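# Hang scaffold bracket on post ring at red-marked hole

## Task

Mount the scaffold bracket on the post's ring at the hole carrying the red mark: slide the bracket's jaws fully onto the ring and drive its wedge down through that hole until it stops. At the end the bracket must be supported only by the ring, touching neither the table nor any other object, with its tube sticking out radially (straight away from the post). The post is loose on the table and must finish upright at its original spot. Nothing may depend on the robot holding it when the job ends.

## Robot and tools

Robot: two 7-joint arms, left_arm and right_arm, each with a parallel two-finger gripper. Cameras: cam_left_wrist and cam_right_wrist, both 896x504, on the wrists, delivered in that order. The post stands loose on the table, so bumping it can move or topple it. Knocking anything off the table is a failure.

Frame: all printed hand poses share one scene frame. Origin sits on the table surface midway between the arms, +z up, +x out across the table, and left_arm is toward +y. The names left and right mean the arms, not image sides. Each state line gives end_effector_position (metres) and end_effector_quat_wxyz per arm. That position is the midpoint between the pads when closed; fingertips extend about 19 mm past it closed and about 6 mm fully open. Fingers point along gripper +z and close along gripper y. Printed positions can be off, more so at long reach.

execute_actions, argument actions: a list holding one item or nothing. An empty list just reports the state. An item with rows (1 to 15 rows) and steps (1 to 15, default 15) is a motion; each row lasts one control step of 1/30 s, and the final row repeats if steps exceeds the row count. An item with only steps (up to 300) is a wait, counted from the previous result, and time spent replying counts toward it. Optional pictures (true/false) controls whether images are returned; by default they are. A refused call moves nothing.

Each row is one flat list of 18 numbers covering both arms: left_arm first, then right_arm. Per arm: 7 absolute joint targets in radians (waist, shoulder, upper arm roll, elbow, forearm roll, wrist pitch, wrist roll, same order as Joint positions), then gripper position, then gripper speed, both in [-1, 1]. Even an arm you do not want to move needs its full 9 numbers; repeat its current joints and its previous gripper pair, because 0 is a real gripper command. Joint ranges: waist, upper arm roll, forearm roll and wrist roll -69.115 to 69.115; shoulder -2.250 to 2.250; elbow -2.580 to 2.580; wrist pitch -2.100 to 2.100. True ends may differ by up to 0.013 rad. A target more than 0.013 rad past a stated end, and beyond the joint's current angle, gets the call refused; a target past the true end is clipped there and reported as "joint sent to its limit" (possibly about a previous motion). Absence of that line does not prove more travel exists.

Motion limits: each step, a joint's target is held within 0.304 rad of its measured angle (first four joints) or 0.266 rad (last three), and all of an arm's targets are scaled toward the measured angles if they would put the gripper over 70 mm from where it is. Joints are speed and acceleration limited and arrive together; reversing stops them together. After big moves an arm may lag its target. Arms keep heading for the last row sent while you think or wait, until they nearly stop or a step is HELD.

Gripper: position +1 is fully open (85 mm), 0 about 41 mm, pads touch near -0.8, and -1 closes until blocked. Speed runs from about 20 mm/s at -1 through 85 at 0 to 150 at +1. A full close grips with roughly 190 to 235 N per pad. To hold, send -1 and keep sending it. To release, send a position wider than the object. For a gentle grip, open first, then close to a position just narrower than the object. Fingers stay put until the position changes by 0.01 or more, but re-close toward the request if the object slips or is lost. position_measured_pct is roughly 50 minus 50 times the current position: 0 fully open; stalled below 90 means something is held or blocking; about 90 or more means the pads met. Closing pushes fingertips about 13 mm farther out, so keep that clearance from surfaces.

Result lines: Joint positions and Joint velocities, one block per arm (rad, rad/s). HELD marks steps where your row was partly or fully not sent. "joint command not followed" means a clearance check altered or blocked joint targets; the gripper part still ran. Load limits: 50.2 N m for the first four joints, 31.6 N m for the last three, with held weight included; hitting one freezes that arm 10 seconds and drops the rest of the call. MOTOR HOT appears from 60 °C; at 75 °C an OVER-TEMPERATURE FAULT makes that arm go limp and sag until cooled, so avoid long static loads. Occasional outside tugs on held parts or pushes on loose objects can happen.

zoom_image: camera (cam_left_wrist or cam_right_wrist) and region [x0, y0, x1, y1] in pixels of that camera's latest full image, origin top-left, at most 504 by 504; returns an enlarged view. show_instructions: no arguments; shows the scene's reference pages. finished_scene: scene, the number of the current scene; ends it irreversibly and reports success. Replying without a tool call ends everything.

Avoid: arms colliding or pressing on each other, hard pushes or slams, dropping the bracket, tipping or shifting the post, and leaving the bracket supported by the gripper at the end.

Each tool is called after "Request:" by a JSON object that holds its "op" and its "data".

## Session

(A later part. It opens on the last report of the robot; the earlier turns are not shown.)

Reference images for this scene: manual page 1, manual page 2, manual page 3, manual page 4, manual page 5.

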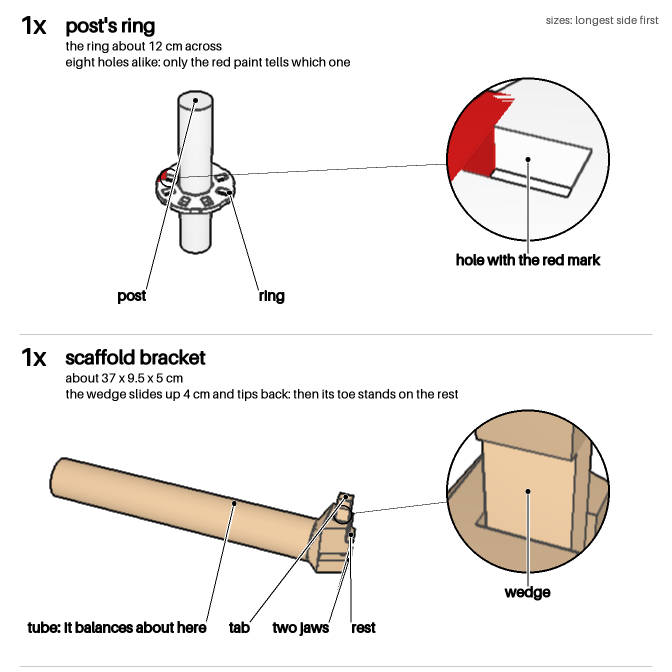

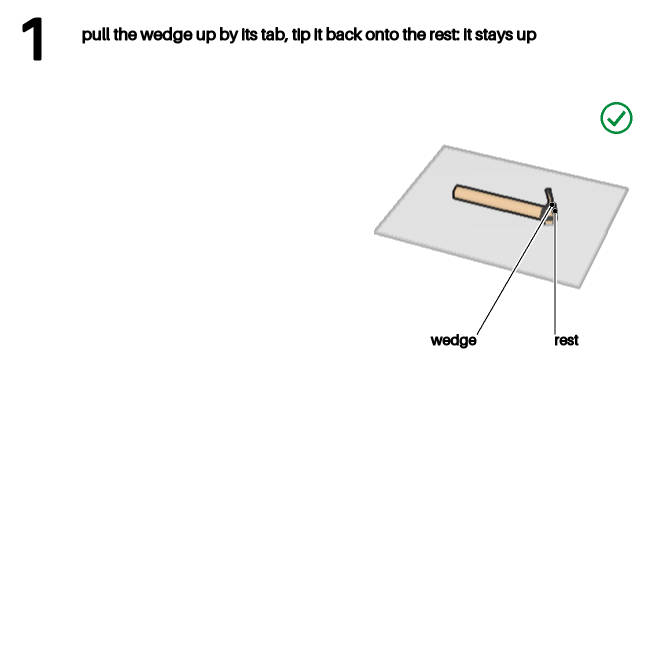

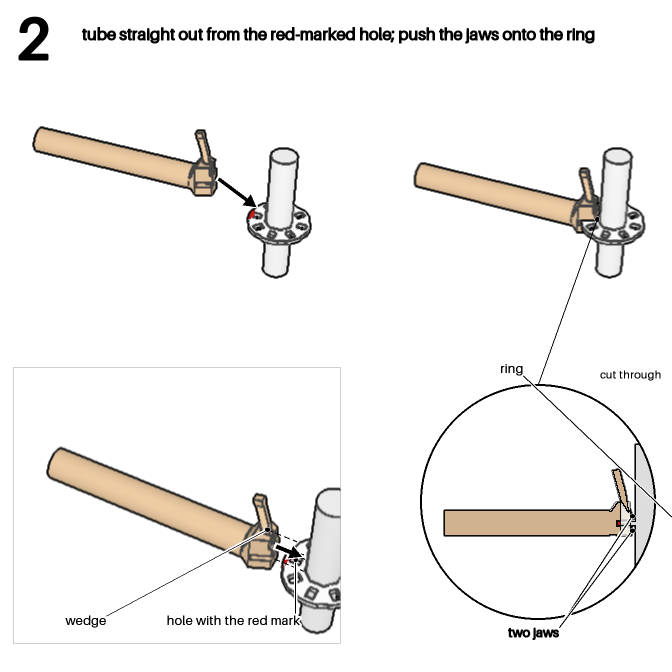

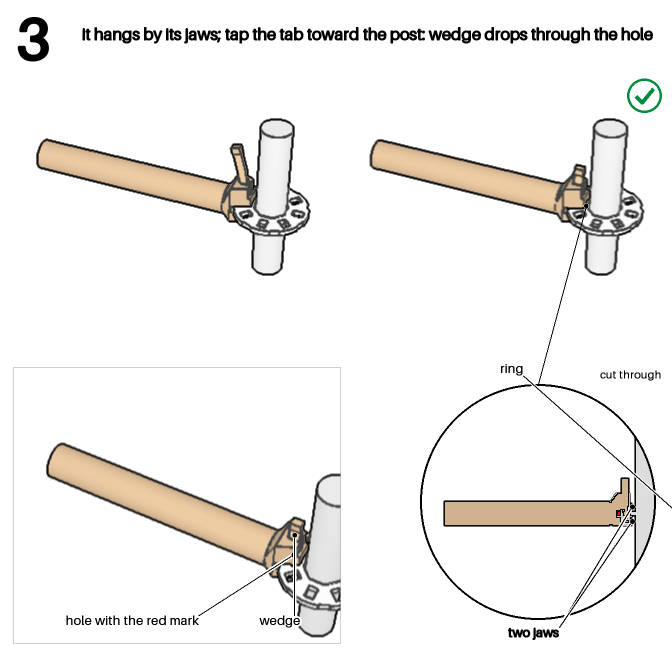

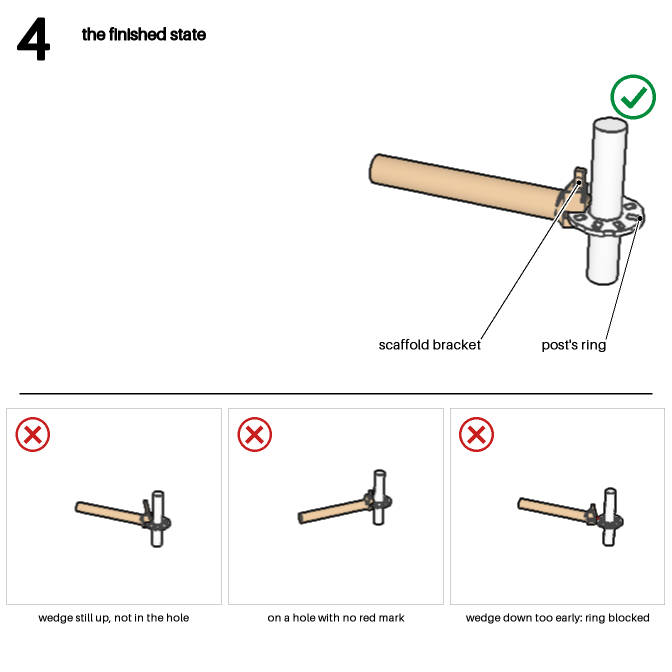

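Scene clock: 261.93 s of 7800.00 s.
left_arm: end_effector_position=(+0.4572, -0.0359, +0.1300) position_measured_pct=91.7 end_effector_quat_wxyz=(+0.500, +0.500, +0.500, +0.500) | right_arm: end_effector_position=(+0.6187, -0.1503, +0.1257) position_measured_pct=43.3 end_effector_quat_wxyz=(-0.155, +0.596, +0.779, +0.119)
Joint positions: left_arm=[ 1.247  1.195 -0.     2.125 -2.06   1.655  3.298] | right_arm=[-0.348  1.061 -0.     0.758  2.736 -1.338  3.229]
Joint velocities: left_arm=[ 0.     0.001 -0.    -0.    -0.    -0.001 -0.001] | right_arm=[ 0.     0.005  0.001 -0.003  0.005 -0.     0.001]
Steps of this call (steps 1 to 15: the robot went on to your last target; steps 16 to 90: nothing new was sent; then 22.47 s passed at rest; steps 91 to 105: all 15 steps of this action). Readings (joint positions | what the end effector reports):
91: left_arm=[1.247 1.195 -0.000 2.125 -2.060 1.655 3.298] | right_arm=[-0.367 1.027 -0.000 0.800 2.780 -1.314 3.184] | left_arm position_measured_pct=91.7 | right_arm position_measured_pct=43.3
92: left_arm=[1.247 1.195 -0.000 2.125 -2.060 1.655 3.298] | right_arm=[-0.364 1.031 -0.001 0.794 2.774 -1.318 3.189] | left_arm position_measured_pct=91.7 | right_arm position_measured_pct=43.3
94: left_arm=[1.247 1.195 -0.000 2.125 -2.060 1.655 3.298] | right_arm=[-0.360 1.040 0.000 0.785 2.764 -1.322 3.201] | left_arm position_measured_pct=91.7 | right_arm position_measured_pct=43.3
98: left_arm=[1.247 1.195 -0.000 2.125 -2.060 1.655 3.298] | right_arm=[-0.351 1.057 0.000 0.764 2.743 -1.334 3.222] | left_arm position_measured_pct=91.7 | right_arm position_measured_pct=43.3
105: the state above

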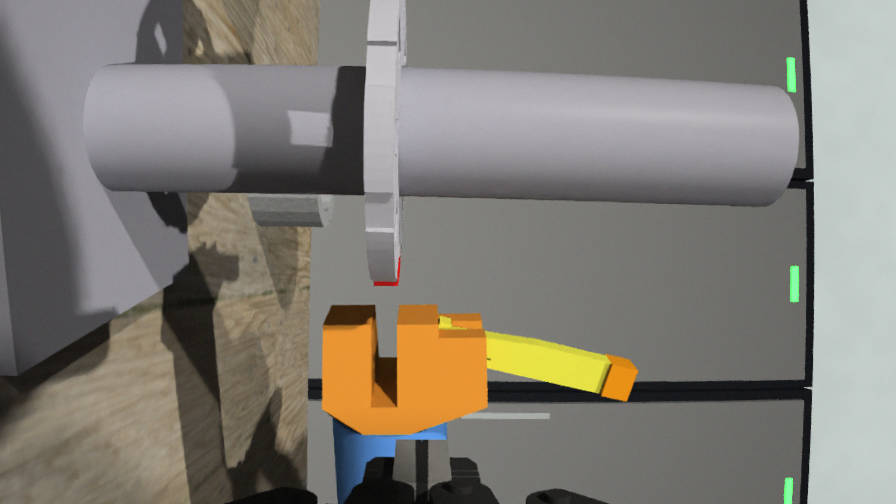

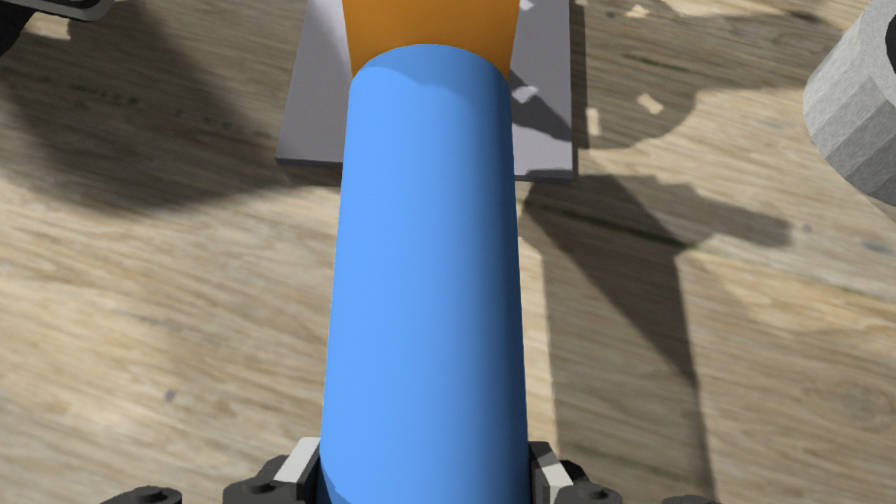

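Request:
{"op": "execute_actions", "data": {"actions": [{"rows": [[1.2468,1.1946,0,2.1246,-2.0601,1.6550,3.2982,-1,0,-0.3571,1.0614,0,0.7580,2.7356,-1.3340,3.2206,-1,0],[1.2468,1.1946,0,2.1246,-2.0601,1.6550,3.2982,-1,0,-0.3571,1.0614,0,0.7580,2.7356,-1.3340,3.2206,-1,0],[1.2468,1.1946,0,2.1246,-2.0601,1.6550,3.2982,-1,0,-0.3571,1.0614,0,0.7580,2.7356,-1.3340,3.2206,-1,0],[1.2468,1.1946,0,2.1246,-2.0601,1.6550,3.2982,-1,0,-0.3664,1.0613,0,0.7584,2.7353,-1.3302,3.2121,-1,0],[1.2468,1.1946,0,2.1246,-2.0601,1.6550,3.2982,-1,0,-0.3664,1.0613,0,0.7584,2.7353,-1.3302,3.2121,-1,0],[1.2468,1.1946,0,2.1246,-2.0601,1.6550,3.2982,-1,0,-0.3664,1.0613,0,0.7584,2.7353,-1.3302,3.2121,-1,0],[1.2468,1.1946,0,2.1246,-2.0601,1.6550,3.2982,-1,0,-0.3757,1.0611,0,0.7587,2.7351,-1.3265,3.2037,-1,0],[1.2468,1.1946,0,2.1246,-2.0601,1.6550,3.2982,-1,0,-0.3757,1.0611,0,0.7587,2.7351,-1.3265,3.2037,-1,0],[1.2468,1.1946,0,2.1246,-2.0601,1.6550,3.2982,-1,0,-0.3757,1.0611,0,0.7587,2.7351,-1.3265,3.2037,-1,0],[1.2468,1.1946,0,2.1246,-2.0601,1.6550,3.2982,-1,0,-0.3850,1.0610,0,0.7590,2.7348,-1.3228,3.1953,-1,0]], "steps": 15}]}}

Request:
{"op": "zoom_image", "data": {"camera": "cam_left_wrist", "region": [300, 190, 520, 450]}}

Scene clock: 276.10 s of 7800.00 s.
left_arm: end_effector_position=(+0.4572, -0.0358, +0.1300) position_measured_pct=91.7 end_effector_quat_wxyz=(+0.500, +0.500, +0.500, +0.500) | right_arm: end_effector_position=(+0.6122, -0.1263, +0.1255) position_measured_pct=43.3 end_effector_quat_wxyz=(-0.156, +0.596, +0.779, +0.119)
Joint positions: left_arm=[ 1.247  1.195 -0.     2.125 -2.06   1.655  3.298] | right_arm=[-0.384  1.061 -0.001  0.759  2.734 -1.323  3.196]
Joint velocities: left_arm=[ 0.    -0.001 -0.     0.001  0.001 -0.001 -0.   ] | right_arm=[-0.019 -0.001  0.002  0.001  0.002  0.004 -0.011]
Steps of this call (steps 1 to 15: the robot went on to your last target; steps 16 to 90: nothing new was sent; then 10.67 s passed at rest; steps 91 to 105: all 15 steps of this action). Readings (joint positions | what the end effector reports):
91: left_arm=[1.247 1.195 -0.000 2.125 -2.060 1.655 3.298] | right_arm=[-0.349 1.062 0.000 0.758 2.736 -1.337 3.228] | left_arm position_measured_pct=91.7 | right_arm position_measured_pct=43.3
92: left_arm=[1.247 1.195 -0.000 2.125 -2.060 1.655 3.298] | right_arm=[-0.351 1.061 0.001 0.758 2.737 -1.336 3.226] | left_arm position_measured_pct=91.7 | right_arm position_measured_pct=43.3
94: left_arm=[1.247 1.195 -0.000 2.125 -2.060 1.655 3.298] | right_arm=[-0.356 1.061 0.000 0.758 2.736 -1.334 3.222] | left_arm position_measured_pct=91.7 | right_arm position_measured_pct=43.3
98: left_arm=[1.247 1.195 -0.000 2.125 -2.060 1.655 3.298] | right_arm=[-0.368 1.061 0.000 0.758 2.736 -1.329 3.211] | left_arm position_measured_pct=91.7 | right_arm position_measured_pct=43.3
105: the state above

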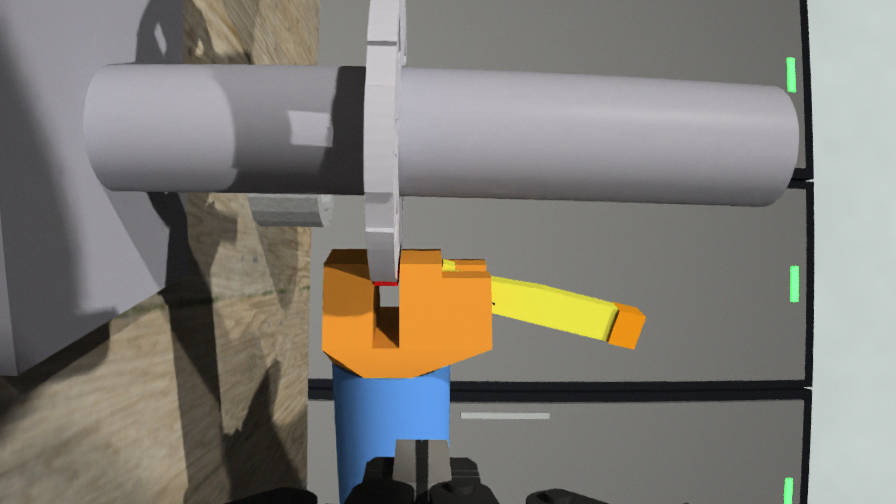

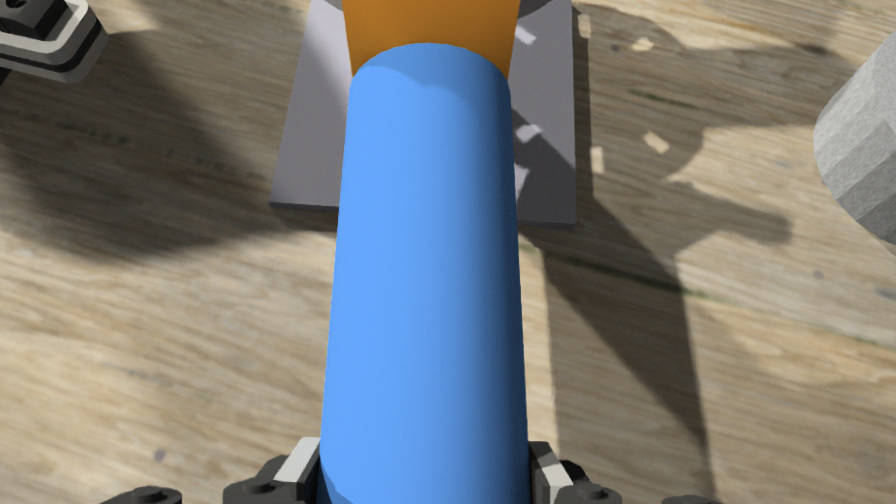

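Region (300, 190, 520, 450) of cam_left_wrist's 896x504 image, scaled by 1.938; it fills the left 426 columns of this view, and the rest is white.

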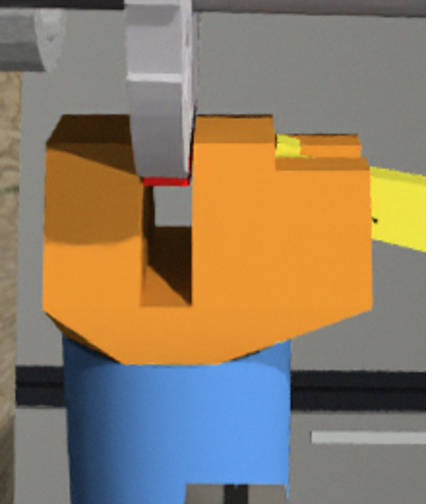

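Request:
{"op": "execute_actions", "data": {"actions": [{"rows": [[1.2468,1.1946,0,2.1246,-2.0601,1.6550,3.2982,-1,0,-0.3924,1.0619,0,0.7586,2.7348,-1.3195,3.1882,-1,0],[1.2468,1.1946,0,2.1246,-2.0601,1.6550,3.2982,-1,0,-0.3924,1.0619,0,0.7586,2.7348,-1.3195,3.1882,-1,0],[1.2468,1.1946,0,2.1246,-2.0601,1.6550,3.2982,-1,0,-0.3924,1.0619,0,0.7586,2.7348,-1.3195,3.1882,-1,0],[1.2468,1.1946,0,2.1246,-2.0601,1.6550,3.2982,-1,0,-0.3998,1.0624,0,0.7575,2.7347,-1.3172,3.1811,-1,0],[1.2468,1.1946,0,2.1246,-2.0601,1.6550,3.2982,-1,0,-0.3998,1.0624,0,0.7575,2.7347,-1.3172,3.1811,-1,0],[1.2468,1.1946,0,2.1246,-2.0601,1.6550,3.2982,-1,0,-0.3998,1.0624,0,0.7575,2.7347,-1.3172,3.1811,-1,0],[1.2468,1.1946,0,2.1246,-2.0601,1.6550,3.2982,-1,0,-0.4072,1.0629,0,0.7563,2.7347,-1.3149,3.1740,-1,0],[1.2468,1.1946,0,2.1246,-2.0601,1.6550,3.2982,-1,0,-0.4072,1.0629,0,0.7563,2.7347,-1.3149,3.1740,-1,0],[1.2468,1.1946,0,2.1246,-2.0601,1.6550,3.2982,-1,0,-0.4072,1.0629,0,0.7563,2.7347,-1.3149,3.1740,-1,0],[1.2468,1.1946,0,2.1246,-2.0601,1.6550,3.2982,-1,0,-0.4147,1.0634,0,0.7552,2.7346,-1.3127,3.1669,-1,0],[1.2468,1.1946,0,2.1246,-2.0601,1.6550,3.2982,-1,0,-0.4147,1.0634,0,0.7552,2.7346,-1.3127,3.1669,-1,0],[1.2468,1.1946,0,2.1246,-2.0601,1.6550,3.2982,-1,0,-0.4147,1.0634,0,0.7552,2.7346,-1.3127,3.1669,-1,0],[1.2468,1.1946,0,2.1246,-2.0601,1.6550,3.2982,-1,0,-0.4176,1.0636,0,0.7548,2.7346,-1.3118,3.1641,-1,0]], "steps": 15}], "pictures": false}}

Request:
{"op": "execute_actions", "data": {"actions": [{"steps": 6}]}}

Request:
{"op": "zoom_image", "data": {"camera": "cam_left_wrist", "region": [300, 150, 520, 410]}}

Scene clock: 286.43 s of 7800.00 s.
left_arm: end_effector_position=(+0.4572, -0.0359, +0.1300) position_measured_pct=91.7 end_effector_quat_wxyz=(+0.500, +0.500, +0.500, +0.500) | right_arm: end_effector_position=(+0.6071, -0.1067, +0.1249) position_measured_pct=43.3 end_effector_quat_wxyz=(-0.155, +0.597, +0.778, +0.119)
Joint positions: left_arm=[ 1.247  1.195 -0.     2.125 -2.06   1.655  3.298] | right_arm=[-0.415  1.063 -0.     0.755  2.735 -1.312  3.166]
Joint velocities: left_arm=[-0.    -0.001  0.     0.     0.001  0.     0.   ] | right_arm=[-0.017  0.001  0.009 -0.004  0.016  0.003 -0.025]
Steps of this call (steps 1 to 15: the robot went on to your last target; steps 16 to 90: nothing new was sent; then 6.83 s passed at rest; steps 91 to 105: all 15 steps of this action). Readings (joint positions | what the end effector reports):
91: left_arm=[1.247 1.195 -0.000 2.125 -2.060 1.655 3.298] | right_arm=[-0.386 1.061 0.000 0.759 2.735 -1.323 3.195] | left_arm position_measured_pct=91.7 | right_arm position_measured_pct=43.3
92: left_arm=[1.247 1.195 -0.000 2.125 -2.060 1.655 3.298] | right_arm=[-0.388 1.061 0.001 0.759 2.736 -1.322 3.193] | left_arm position_measured_pct=91.7 | right_arm position_measured_pct=43.3
94: left_arm=[1.247 1.195 -0.000 2.125 -2.060 1.655 3.298] | right_arm=[-0.391 1.062 0.000 0.759 2.735 -1.320 3.189] | left_arm position_measured_pct=91.7 | right_arm position_measured_pct=43.3
98: left_arm=[1.247 1.195 -0.000 2.125 -2.060 1.655 3.298] | right_arm=[-0.401 1.062 0.000 0.757 2.735 -1.317 3.180] | left_arm position_measured_pct=91.7 | right_arm position_measured_pct=43.3
105: the state above

Scene clock: 286.63 s of 7800.00 s.
left_arm: end_effector_position=(+0.4572, -0.0358, +0.1300) position_measured_pct=91.7 end_effector_quat_wxyz=(+0.500, +0.500, +0.500, +0.500) | right_arm: end_effector_position=(+0.6070, -0.1067, +0.1246) position_measured_pct=43.3 end_effector_quat_wxyz=(-0.155, +0.597, +0.778, +0.118)
Joint positions: left_arm=[ 1.247  1.195 -0.     2.125 -2.06   1.655  3.298] | right_arm=[-0.416  1.064  0.001  0.755  2.735 -1.312  3.164]
Joint velocities: left_arm=[ 0.     0.001  0.    -0.    -0.     0.001 -0.   ] | right_arm=[-0.002 -0.     0.001  0.002  0.     0.     0.001]
Steps of this call (steps 1 to 6: the robot went on to your last target). Readings (joint positions | what the end effector reports):
1: left_arm=[1.247 1.195 -0.000 2.125 -2.060 1.655 3.298] | right_arm=[-0.416 1.063 0.000 0.755 2.735 -1.312 3.165] | left_arm position_measured_pct=91.7 | right_arm position_measured_pct=43.3
2: left_arm=[1.247 1.195 -0.000 2.125 -2.060 1.655 3.298] | right_arm=[-0.416 1.063 0.000 0.755 2.735 -1.312 3.165] | left_arm position_measured_pct=91.7 | right_arm position_measured_pct=43.3
4: left_arm=[1.247 1.195 -0.000 2.125 -2.060 1.655 3.298] | right_arm=[-0.416 1.064 0.001 0.755 2.735 -1.312 3.164] | left_arm position_measured_pct=91.7 | right_arm position_measured_pct=43.3
6: the state above

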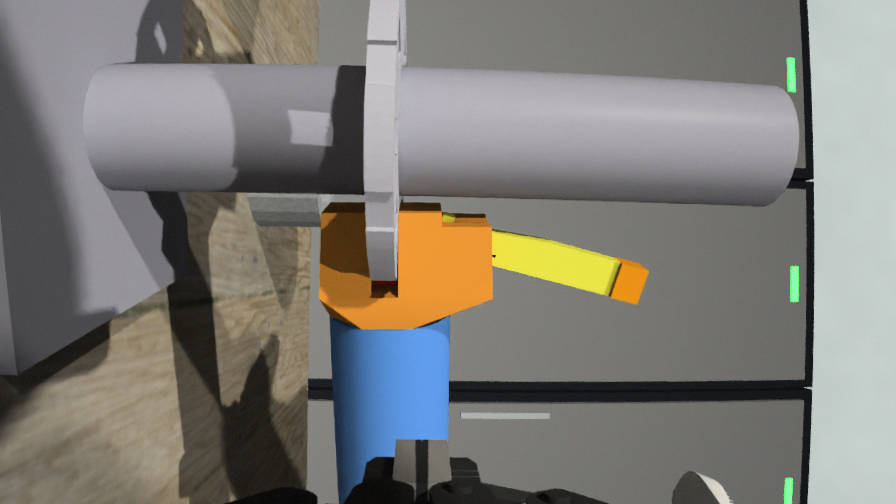

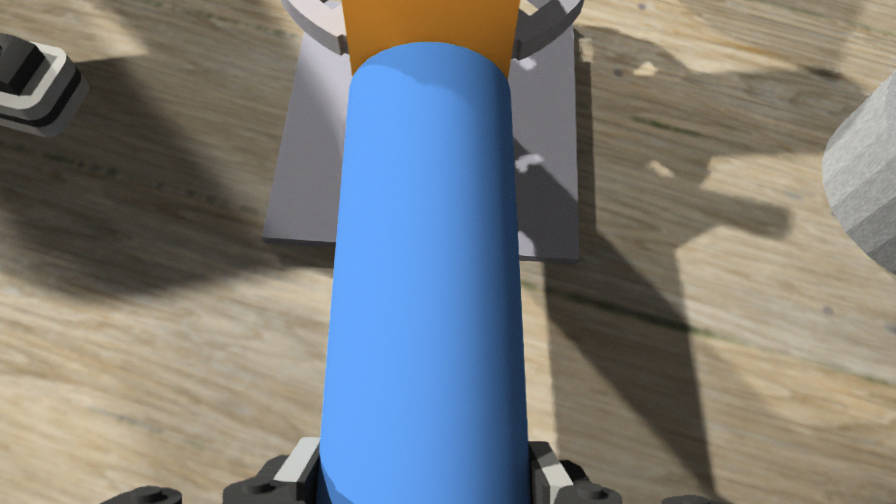

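Region (300, 150, 520, 410) of cam_left_wrist's 896x504 image, scaled by 1.938; it fills the left 426 columns of this view, and the rest is white.

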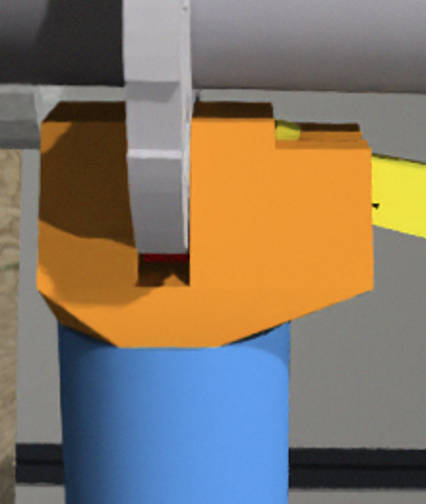

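Request:
{"op": "execute_actions", "data": {"actions": [{"rows": [[1.2065,0.9275,0,2.0067,-1.8253,1.362,2.894,-1,0,-0.4206,1.0638,0,0.7543,2.7346,-1.3108,3.1613,-1,0]], "steps": 12}], "pictures": false}}

Request:
{"op": "execute_actions", "data": {"actions": [{"rows": [[1.1663,0.6604,0,1.8889,-1.5906,1.0689,2.4904,-1,0,-0.4206,1.0638,0,0.7543,2.7346,-1.3108,3.1613,-1,0]], "steps": 15}], "pictures": false}}

Request:
{"op": "execute_actions", "data": {"actions": [{"rows": [[1.0869,0.6836,0,1.8455,-1.6454,1.0219,2.4709,-1,0,-0.4206,1.0638,0,0.7543,2.7346,-1.3108,3.1613,-1,0]], "steps": 12}]}}

Scene clock: 317.67 s of 7800.00 s.
left_arm: end_effector_position=(+0.4873, -0.0124, +0.1760) position_measured_pct=91.7 end_effector_quat_wxyz=(+0.410, +0.470, +0.584, +0.521) | right_arm: end_effector_position=(+0.6069, -0.1067, +0.1241) position_measured_pct=43.3 end_effector_quat_wxyz=(-0.154, +0.598, +0.778, +0.118)
Joint positions: left_arm=[ 1.212  0.964 -0.     2.022 -1.855  1.403  2.98 ] | right_arm=[-0.417  1.064  0.002  0.755  2.736 -1.312  3.162]
Joint velocities: left_arm=[-0.072 -0.485  0.001 -0.228  0.451 -0.593 -1.151] | right_arm=[-0.001  0.001 -0.    -0.001 -0.     0.     0.001]
Steps of this call (steps 1 to 15: the robot went on to your last target; steps 16 to 90: nothing new was sent; then 27.63 s passed at rest; steps 91 to 102: all 12 steps of this action). Readings (joint positions | what the end effector reports):
91: left_arm=[1.247 1.193 0.000 2.124 -2.059 1.654 3.297] | right_arm=[-0.417 1.064 0.001 0.755 2.735 -1.312 3.164] | left_arm position_measured_pct=91.7 | right_arm position_measured_pct=43.3
92: left_arm=[1.246 1.186 0.000 2.122 -2.055 1.648 3.293] | right_arm=[-0.417 1.064 0.002 0.755 2.736 -1.312 3.163] | left_arm position_measured_pct=91.7 | right_arm position_measured_pct=43.3
94: left_arm=[1.241 1.156 0.001 2.110 -2.032 1.621 3.266] | right_arm=[-0.417 1.064 0.002 0.755 2.736 -1.312 3.162] | left_arm position_measured_pct=91.7 | right_arm position_measured_pct=43.3
98: left_arm=[1.224 1.046 -0.000 2.061 -1.934 1.505 3.142] | right_arm=[-0.417 1.064 0.002 0.755 2.736 -1.312 3.162] | left_arm position_measured_pct=91.7 | right_arm position_measured_pct=43.3
102: the state above

Scene clock: 318.17 s of 7800.00 s.
left_arm: end_effector_position=(+0.4996, -0.0311, +0.2319) position_measured_pct=91.7 end_effector_quat_wxyz=(+0.334, +0.507, +0.662, +0.440) | right_arm: end_effector_position=(+0.6069, -0.1067, +0.1240) position_measured_pct=43.3 end_effector_quat_wxyz=(-0.154, +0.598, +0.778, +0.118)
Joint positions: left_arm=[ 1.168  0.667 -0.     1.889 -1.591  1.07   2.493] | right_arm=[-0.417  1.064  0.002  0.755  2.736 -1.312  3.162]
Joint velocities: left_arm=[-0.007 -0.037  0.004 -0.003  0.022 -0.038 -0.079] | right_arm=[ 0.    -0.    -0.    -0.     0.     0.001  0.   ]
Steps of this call (steps 1 to 15: all 15 steps of this action). Readings (joint positions | what the end effector reports):
1: left_arm=[1.209 0.947 -0.000 2.015 -1.841 1.383 2.945] | right_arm=[-0.417 1.064 0.002 0.755 2.736 -1.312 3.162] | left_arm position_measured_pct=91.7 | right_arm position_measured_pct=43.3
2: left_arm=[1.206 0.926 0.000 2.006 -1.823 1.360 2.914] | right_arm=[-0.417 1.064 0.002 0.755 2.736 -1.312 3.162] | left_arm position_measured_pct=91.7 | right_arm position_measured_pct=43.3
4: left_arm=[1.197 0.866 0.001 1.981 -1.775 1.302 2.847] | right_arm=[-0.417 1.064 0.002 0.755 2.736 -1.312 3.162] | left_arm position_measured_pct=91.7 | right_arm position_measured_pct=43.3
8: left_arm=[1.179 0.743 -0.001 1.925 -1.663 1.167 2.688] | right_arm=[-0.417 1.064 0.002 0.755 2.736 -1.312 3.162] | left_arm position_measured_pct=91.7 | right_arm position_measured_pct=43.3
15: the state above

Scene clock: 318.57 s of 7800.00 s.
left_arm: end_effector_position=(+0.5363, -0.0241, +0.2323) position_measured_pct=91.7 end_effector_quat_wxyz=(+0.336, +0.507, +0.662, +0.438) | right_arm: end_effector_position=(+0.6069, -0.1067, +0.1240) position_measured_pct=43.3 end_effector_quat_wxyz=(-0.154, +0.598, +0.778, +0.118)
Joint positions: left_arm=[ 1.089  0.683 -0.     1.846 -1.645  1.022  2.471] | right_arm=[-0.417  1.064  0.002  0.755  2.736 -1.312  3.162]
Joint velocities: left_arm=[-0.02   0.004  0.002 -0.003 -0.001 -0.002 -0.   ] | right_arm=[-0.001 -0.     0.     0.    -0.     0.    -0.   ]
Steps of this call (steps 1 to 12: all 12 steps of this action). Readings (joint positions | what the end effector reports):
1: left_arm=[1.166 0.666 0.000 1.888 -1.592 1.069 2.491] | right_arm=[-0.417 1.064 0.002 0.755 2.736 -1.312 3.162] | left_arm position_measured_pct=91.7 | right_arm position_measured_pct=43.3
2: left_arm=[1.159 0.667 0.001 1.885 -1.595 1.065 2.489] | right_arm=[-0.417 1.064 0.002 0.755 2.736 -1.312 3.162] | left_arm position_measured_pct=91.7 | right_arm position_measured_pct=43.3
4: left_arm=[1.129 0.674 0.002 1.871 -1.614 1.049 2.482] | right_arm=[-0.417 1.064 0.002 0.755 2.736 -1.312 3.162] | left_arm position_measured_pct=91.7 | right_arm position_measured_pct=43.3
8: left_arm=[1.093 0.682 -0.002 1.848 -1.644 1.024 2.472] | right_arm=[-0.417 1.064 0.002 0.755 2.736 -1.312 3.162] | left_arm position_measured_pct=91.7 | right_arm position_measured_pct=43.3
12: the state above

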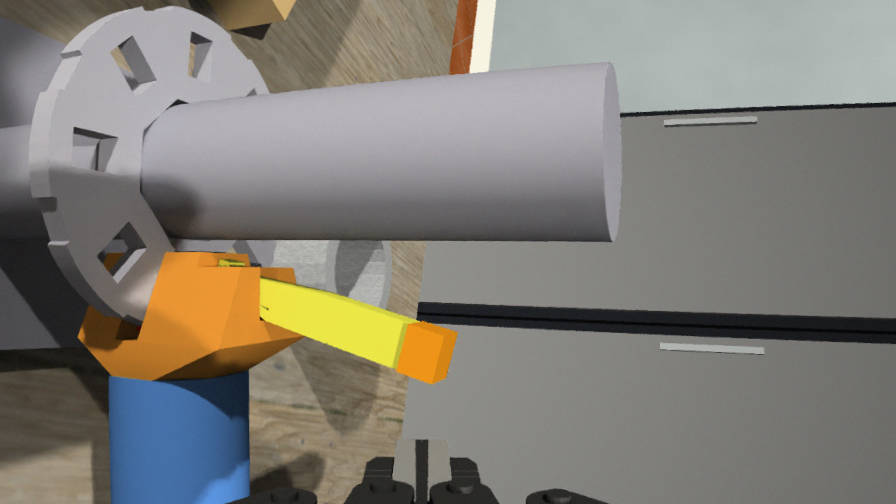

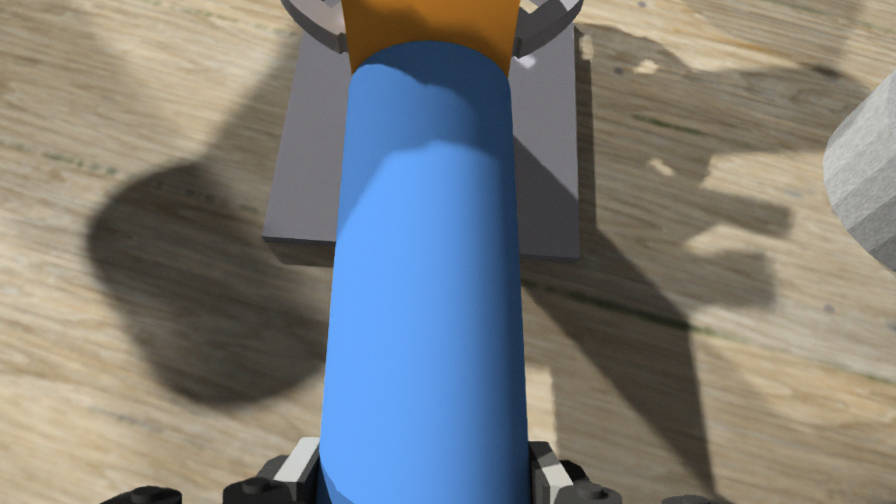

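Request:
{"op": "execute_actions", "data": {"actions": []}}

Scene clock: 327.60 s of 7800.00 s.
left_arm: end_effector_position=(+0.5370, -0.0230, +0.2321) position_measured_pct=91.7 end_effector_quat_wxyz=(+0.336, +0.506, +0.663, +0.438) | right_arm: end_effector_position=(+0.6069, -0.1067, +0.1240) position_measured_pct=43.3 end_effector_quat_wxyz=(-0.154, +0.598, +0.778, +0.118)
Joint positions: left_arm=[ 1.087  0.684 -0.     1.845 -1.645  1.022  2.471] | right_arm=[-0.417  1.064  0.002  0.755  2.736 -1.312  3.162]
Joint velocities: left_arm=[ 0.     0.    -0.     0.     0.001  0.001 -0.001] | right_arm=[-0.001 -0.     0.     0.001 -0.     0.     0.   ]
Steps of this call (steps 1 to 15: the robot went on to your last target; steps 16 to 90: nothing new was sent; then 6.03 s passed at rest). Readings (joint positions | what the end effector reports):
1: left_arm=[1.089 0.683 -0.000 1.846 -1.645 1.022 2.471] | right_arm=[-0.417 1.064 0.002 0.755 2.736 -1.312 3.162] | left_arm position_measured_pct=91.7 | right_arm position_measured_pct=43.3
2: left_arm=[1.088 0.683 -0.000 1.846 -1.645 1.022 2.471] | right_arm=[-0.417 1.064 0.002 0.755 2.736 -1.312 3.162] | left_arm position_measured_pct=91.7 | right_arm position_measured_pct=43.3
4: left_arm=[1.088 0.683 -0.000 1.846 -1.645 1.022 2.471] | right_arm=[-0.417 1.064 0.002 0.755 2.736 -1.312 3.162] | left_arm position_measured_pct=91.7 | right_arm position_measured_pct=43.3
8: left_arm=[1.087 0.684 -0.000 1.846 -1.645 1.022 2.471] | right_arm=[-0.417 1.064 0.002 0.755 2.736 -1.312 3.162] | left_arm position_measured_pct=91.7 | right_arm position_measured_pct=43.3
90: the state above
All arms were judged still, so your last target was given up. Only a new action makes them travel on or press farther. Fingers that are still opening or closing keep moving.

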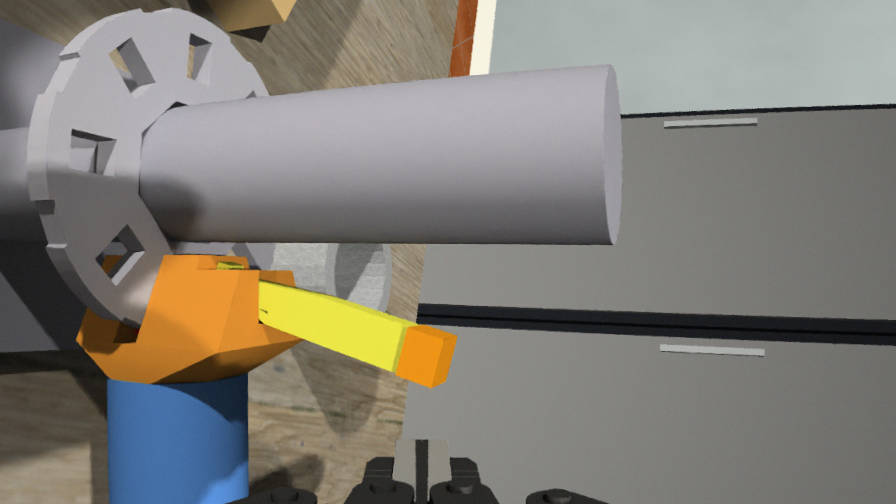

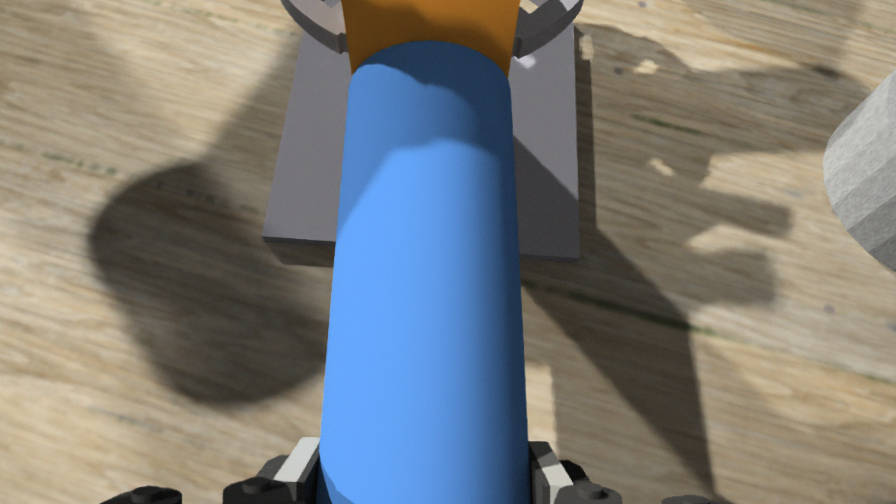

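Request:
{"op": "show_instructions", "data": {}}

Request:
{"op": "execute_actions", "data": {"actions": [{"rows":[[1.0074,0.7068,0,1.8022,-1.7003,0.9749,2.4515,-1,0,-0.4190,1.0638,0,0.7543,2.7346,-1.3108,3.1613,-1,0]],"steps":15}]}}

Reference images for this scene: manual page 1, manual page 2, manual page 3, manual page 4, manual page 5.

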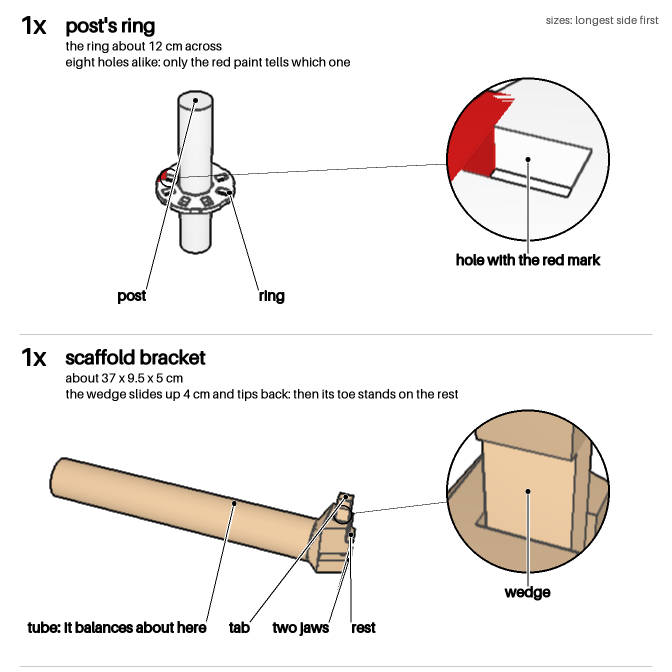

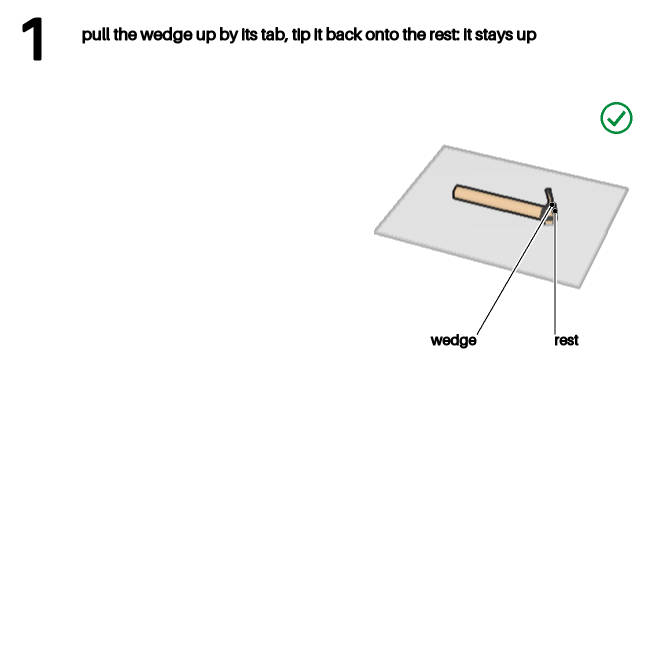

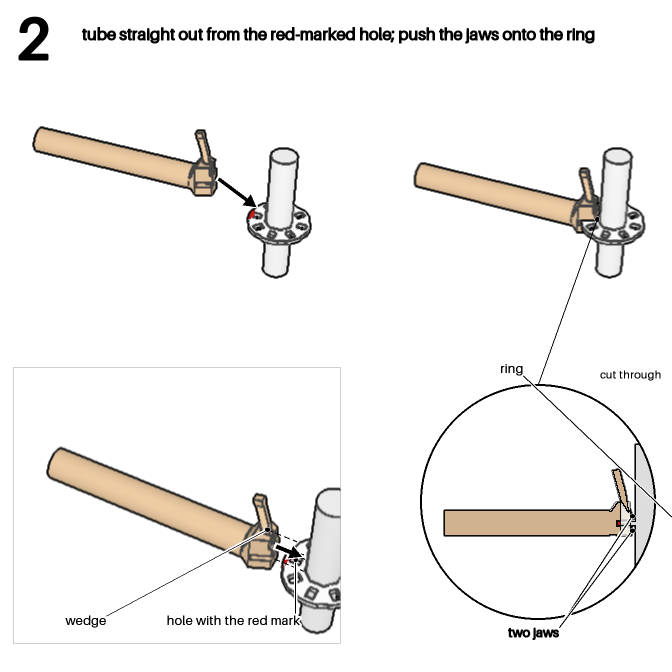

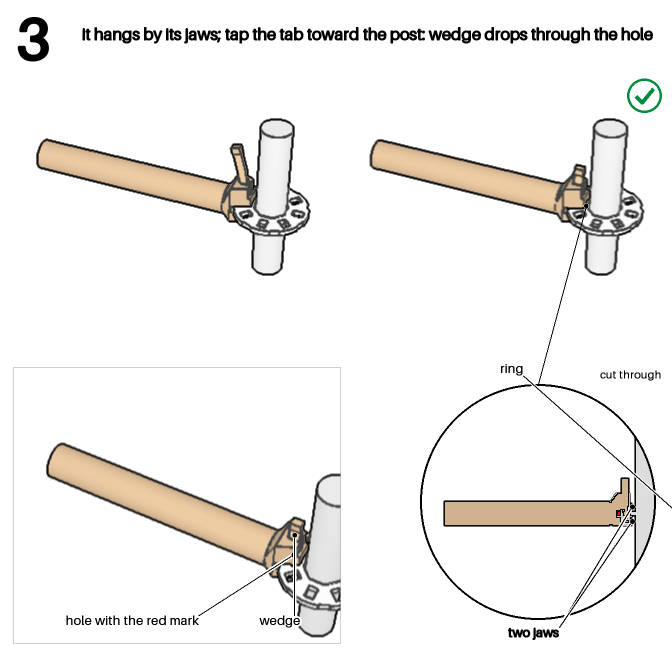

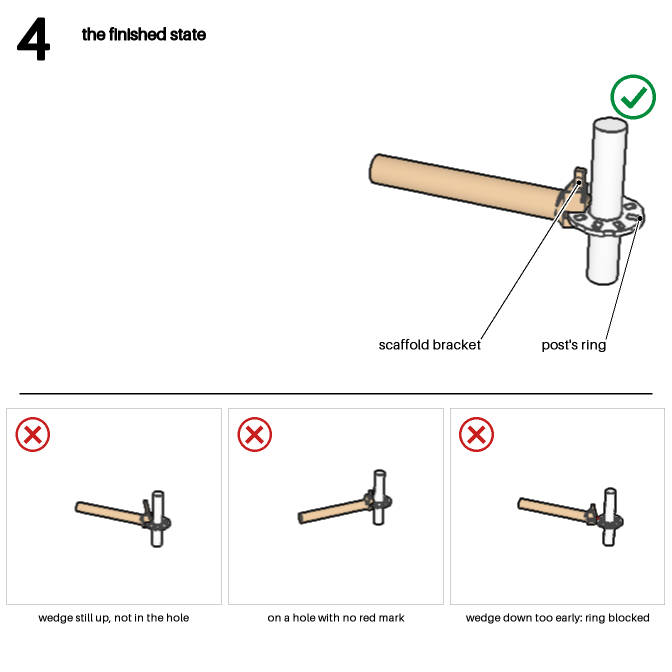

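Scene clock: 330.17 s of 7800.00 s.
left_arm: end_effector_position=(+0.5738, -0.0113, +0.2300) position_measured_pct=91.7 end_effector_quat_wxyz=(+0.336, +0.506, +0.662, +0.439) | right_arm: end_effector_position=(+0.6069, -0.1067, +0.1240) position_measured_pct=43.3 end_effector_quat_wxyz=(-0.155, +0.598, +0.778, +0.118)
Joint positions: left_arm=[ 1.008  0.707 -0.     1.802 -1.7    0.975  2.452] | right_arm=[-0.417  1.064  0.001  0.755  2.736 -1.312  3.162]
Joint velocities: left_arm=[-0.008  0.002 -0.    -0.    -0.001 -0.001 -0.001] | right_arm=[ 0.    -0.    -0.     0.001 -0.     0.001  0.001]
Steps of this call (steps 1 to 62: nothing new was sent; steps 63 to 77: all 15 steps of this action). Readings (joint positions | what the end effector reports):
63: left_arm=[1.085 0.684 0.000 1.845 -1.646 1.021 2.471] | right_arm=[-0.417 1.064 0.002 0.755 2.736 -1.312 3.162] | left_arm position_measured_pct=91.7 | right_arm position_measured_pct=43.3
64: left_arm=[1.078 0.686 0.002 1.842 -1.649 1.018 2.470] | right_arm=[-0.417 1.064 0.001 0.755 2.736 -1.312 3.162] | left_arm position_measured_pct=91.7 | right_arm position_measured_pct=43.3
66: left_arm=[1.049 0.695 0.002 1.827 -1.667 1.002 2.463] | right_arm=[-0.417 1.064 0.001 0.755 2.736 -1.312 3.162] | left_arm position_measured_pct=91.7 | right_arm position_measured_pct=43.3
70: left_arm=[1.013 0.705 -0.002 1.805 -1.698 0.977 2.452] | right_arm=[-0.417 1.064 0.001 0.755 2.736 -1.312 3.162] | left_arm position_measured_pct=91.7 | right_arm position_measured_pct=43.3
77: the state above

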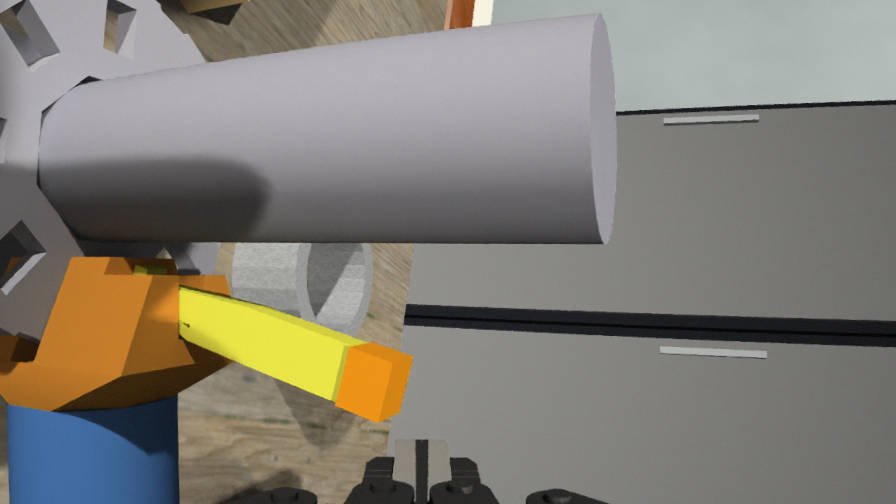

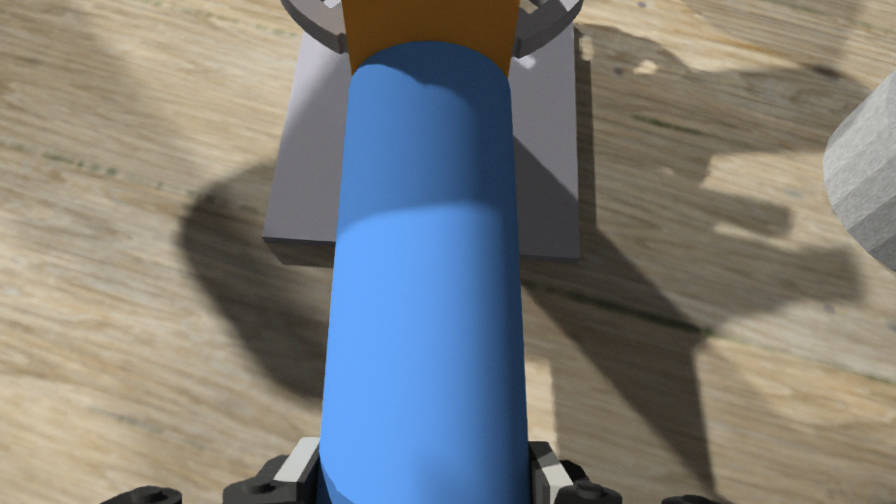

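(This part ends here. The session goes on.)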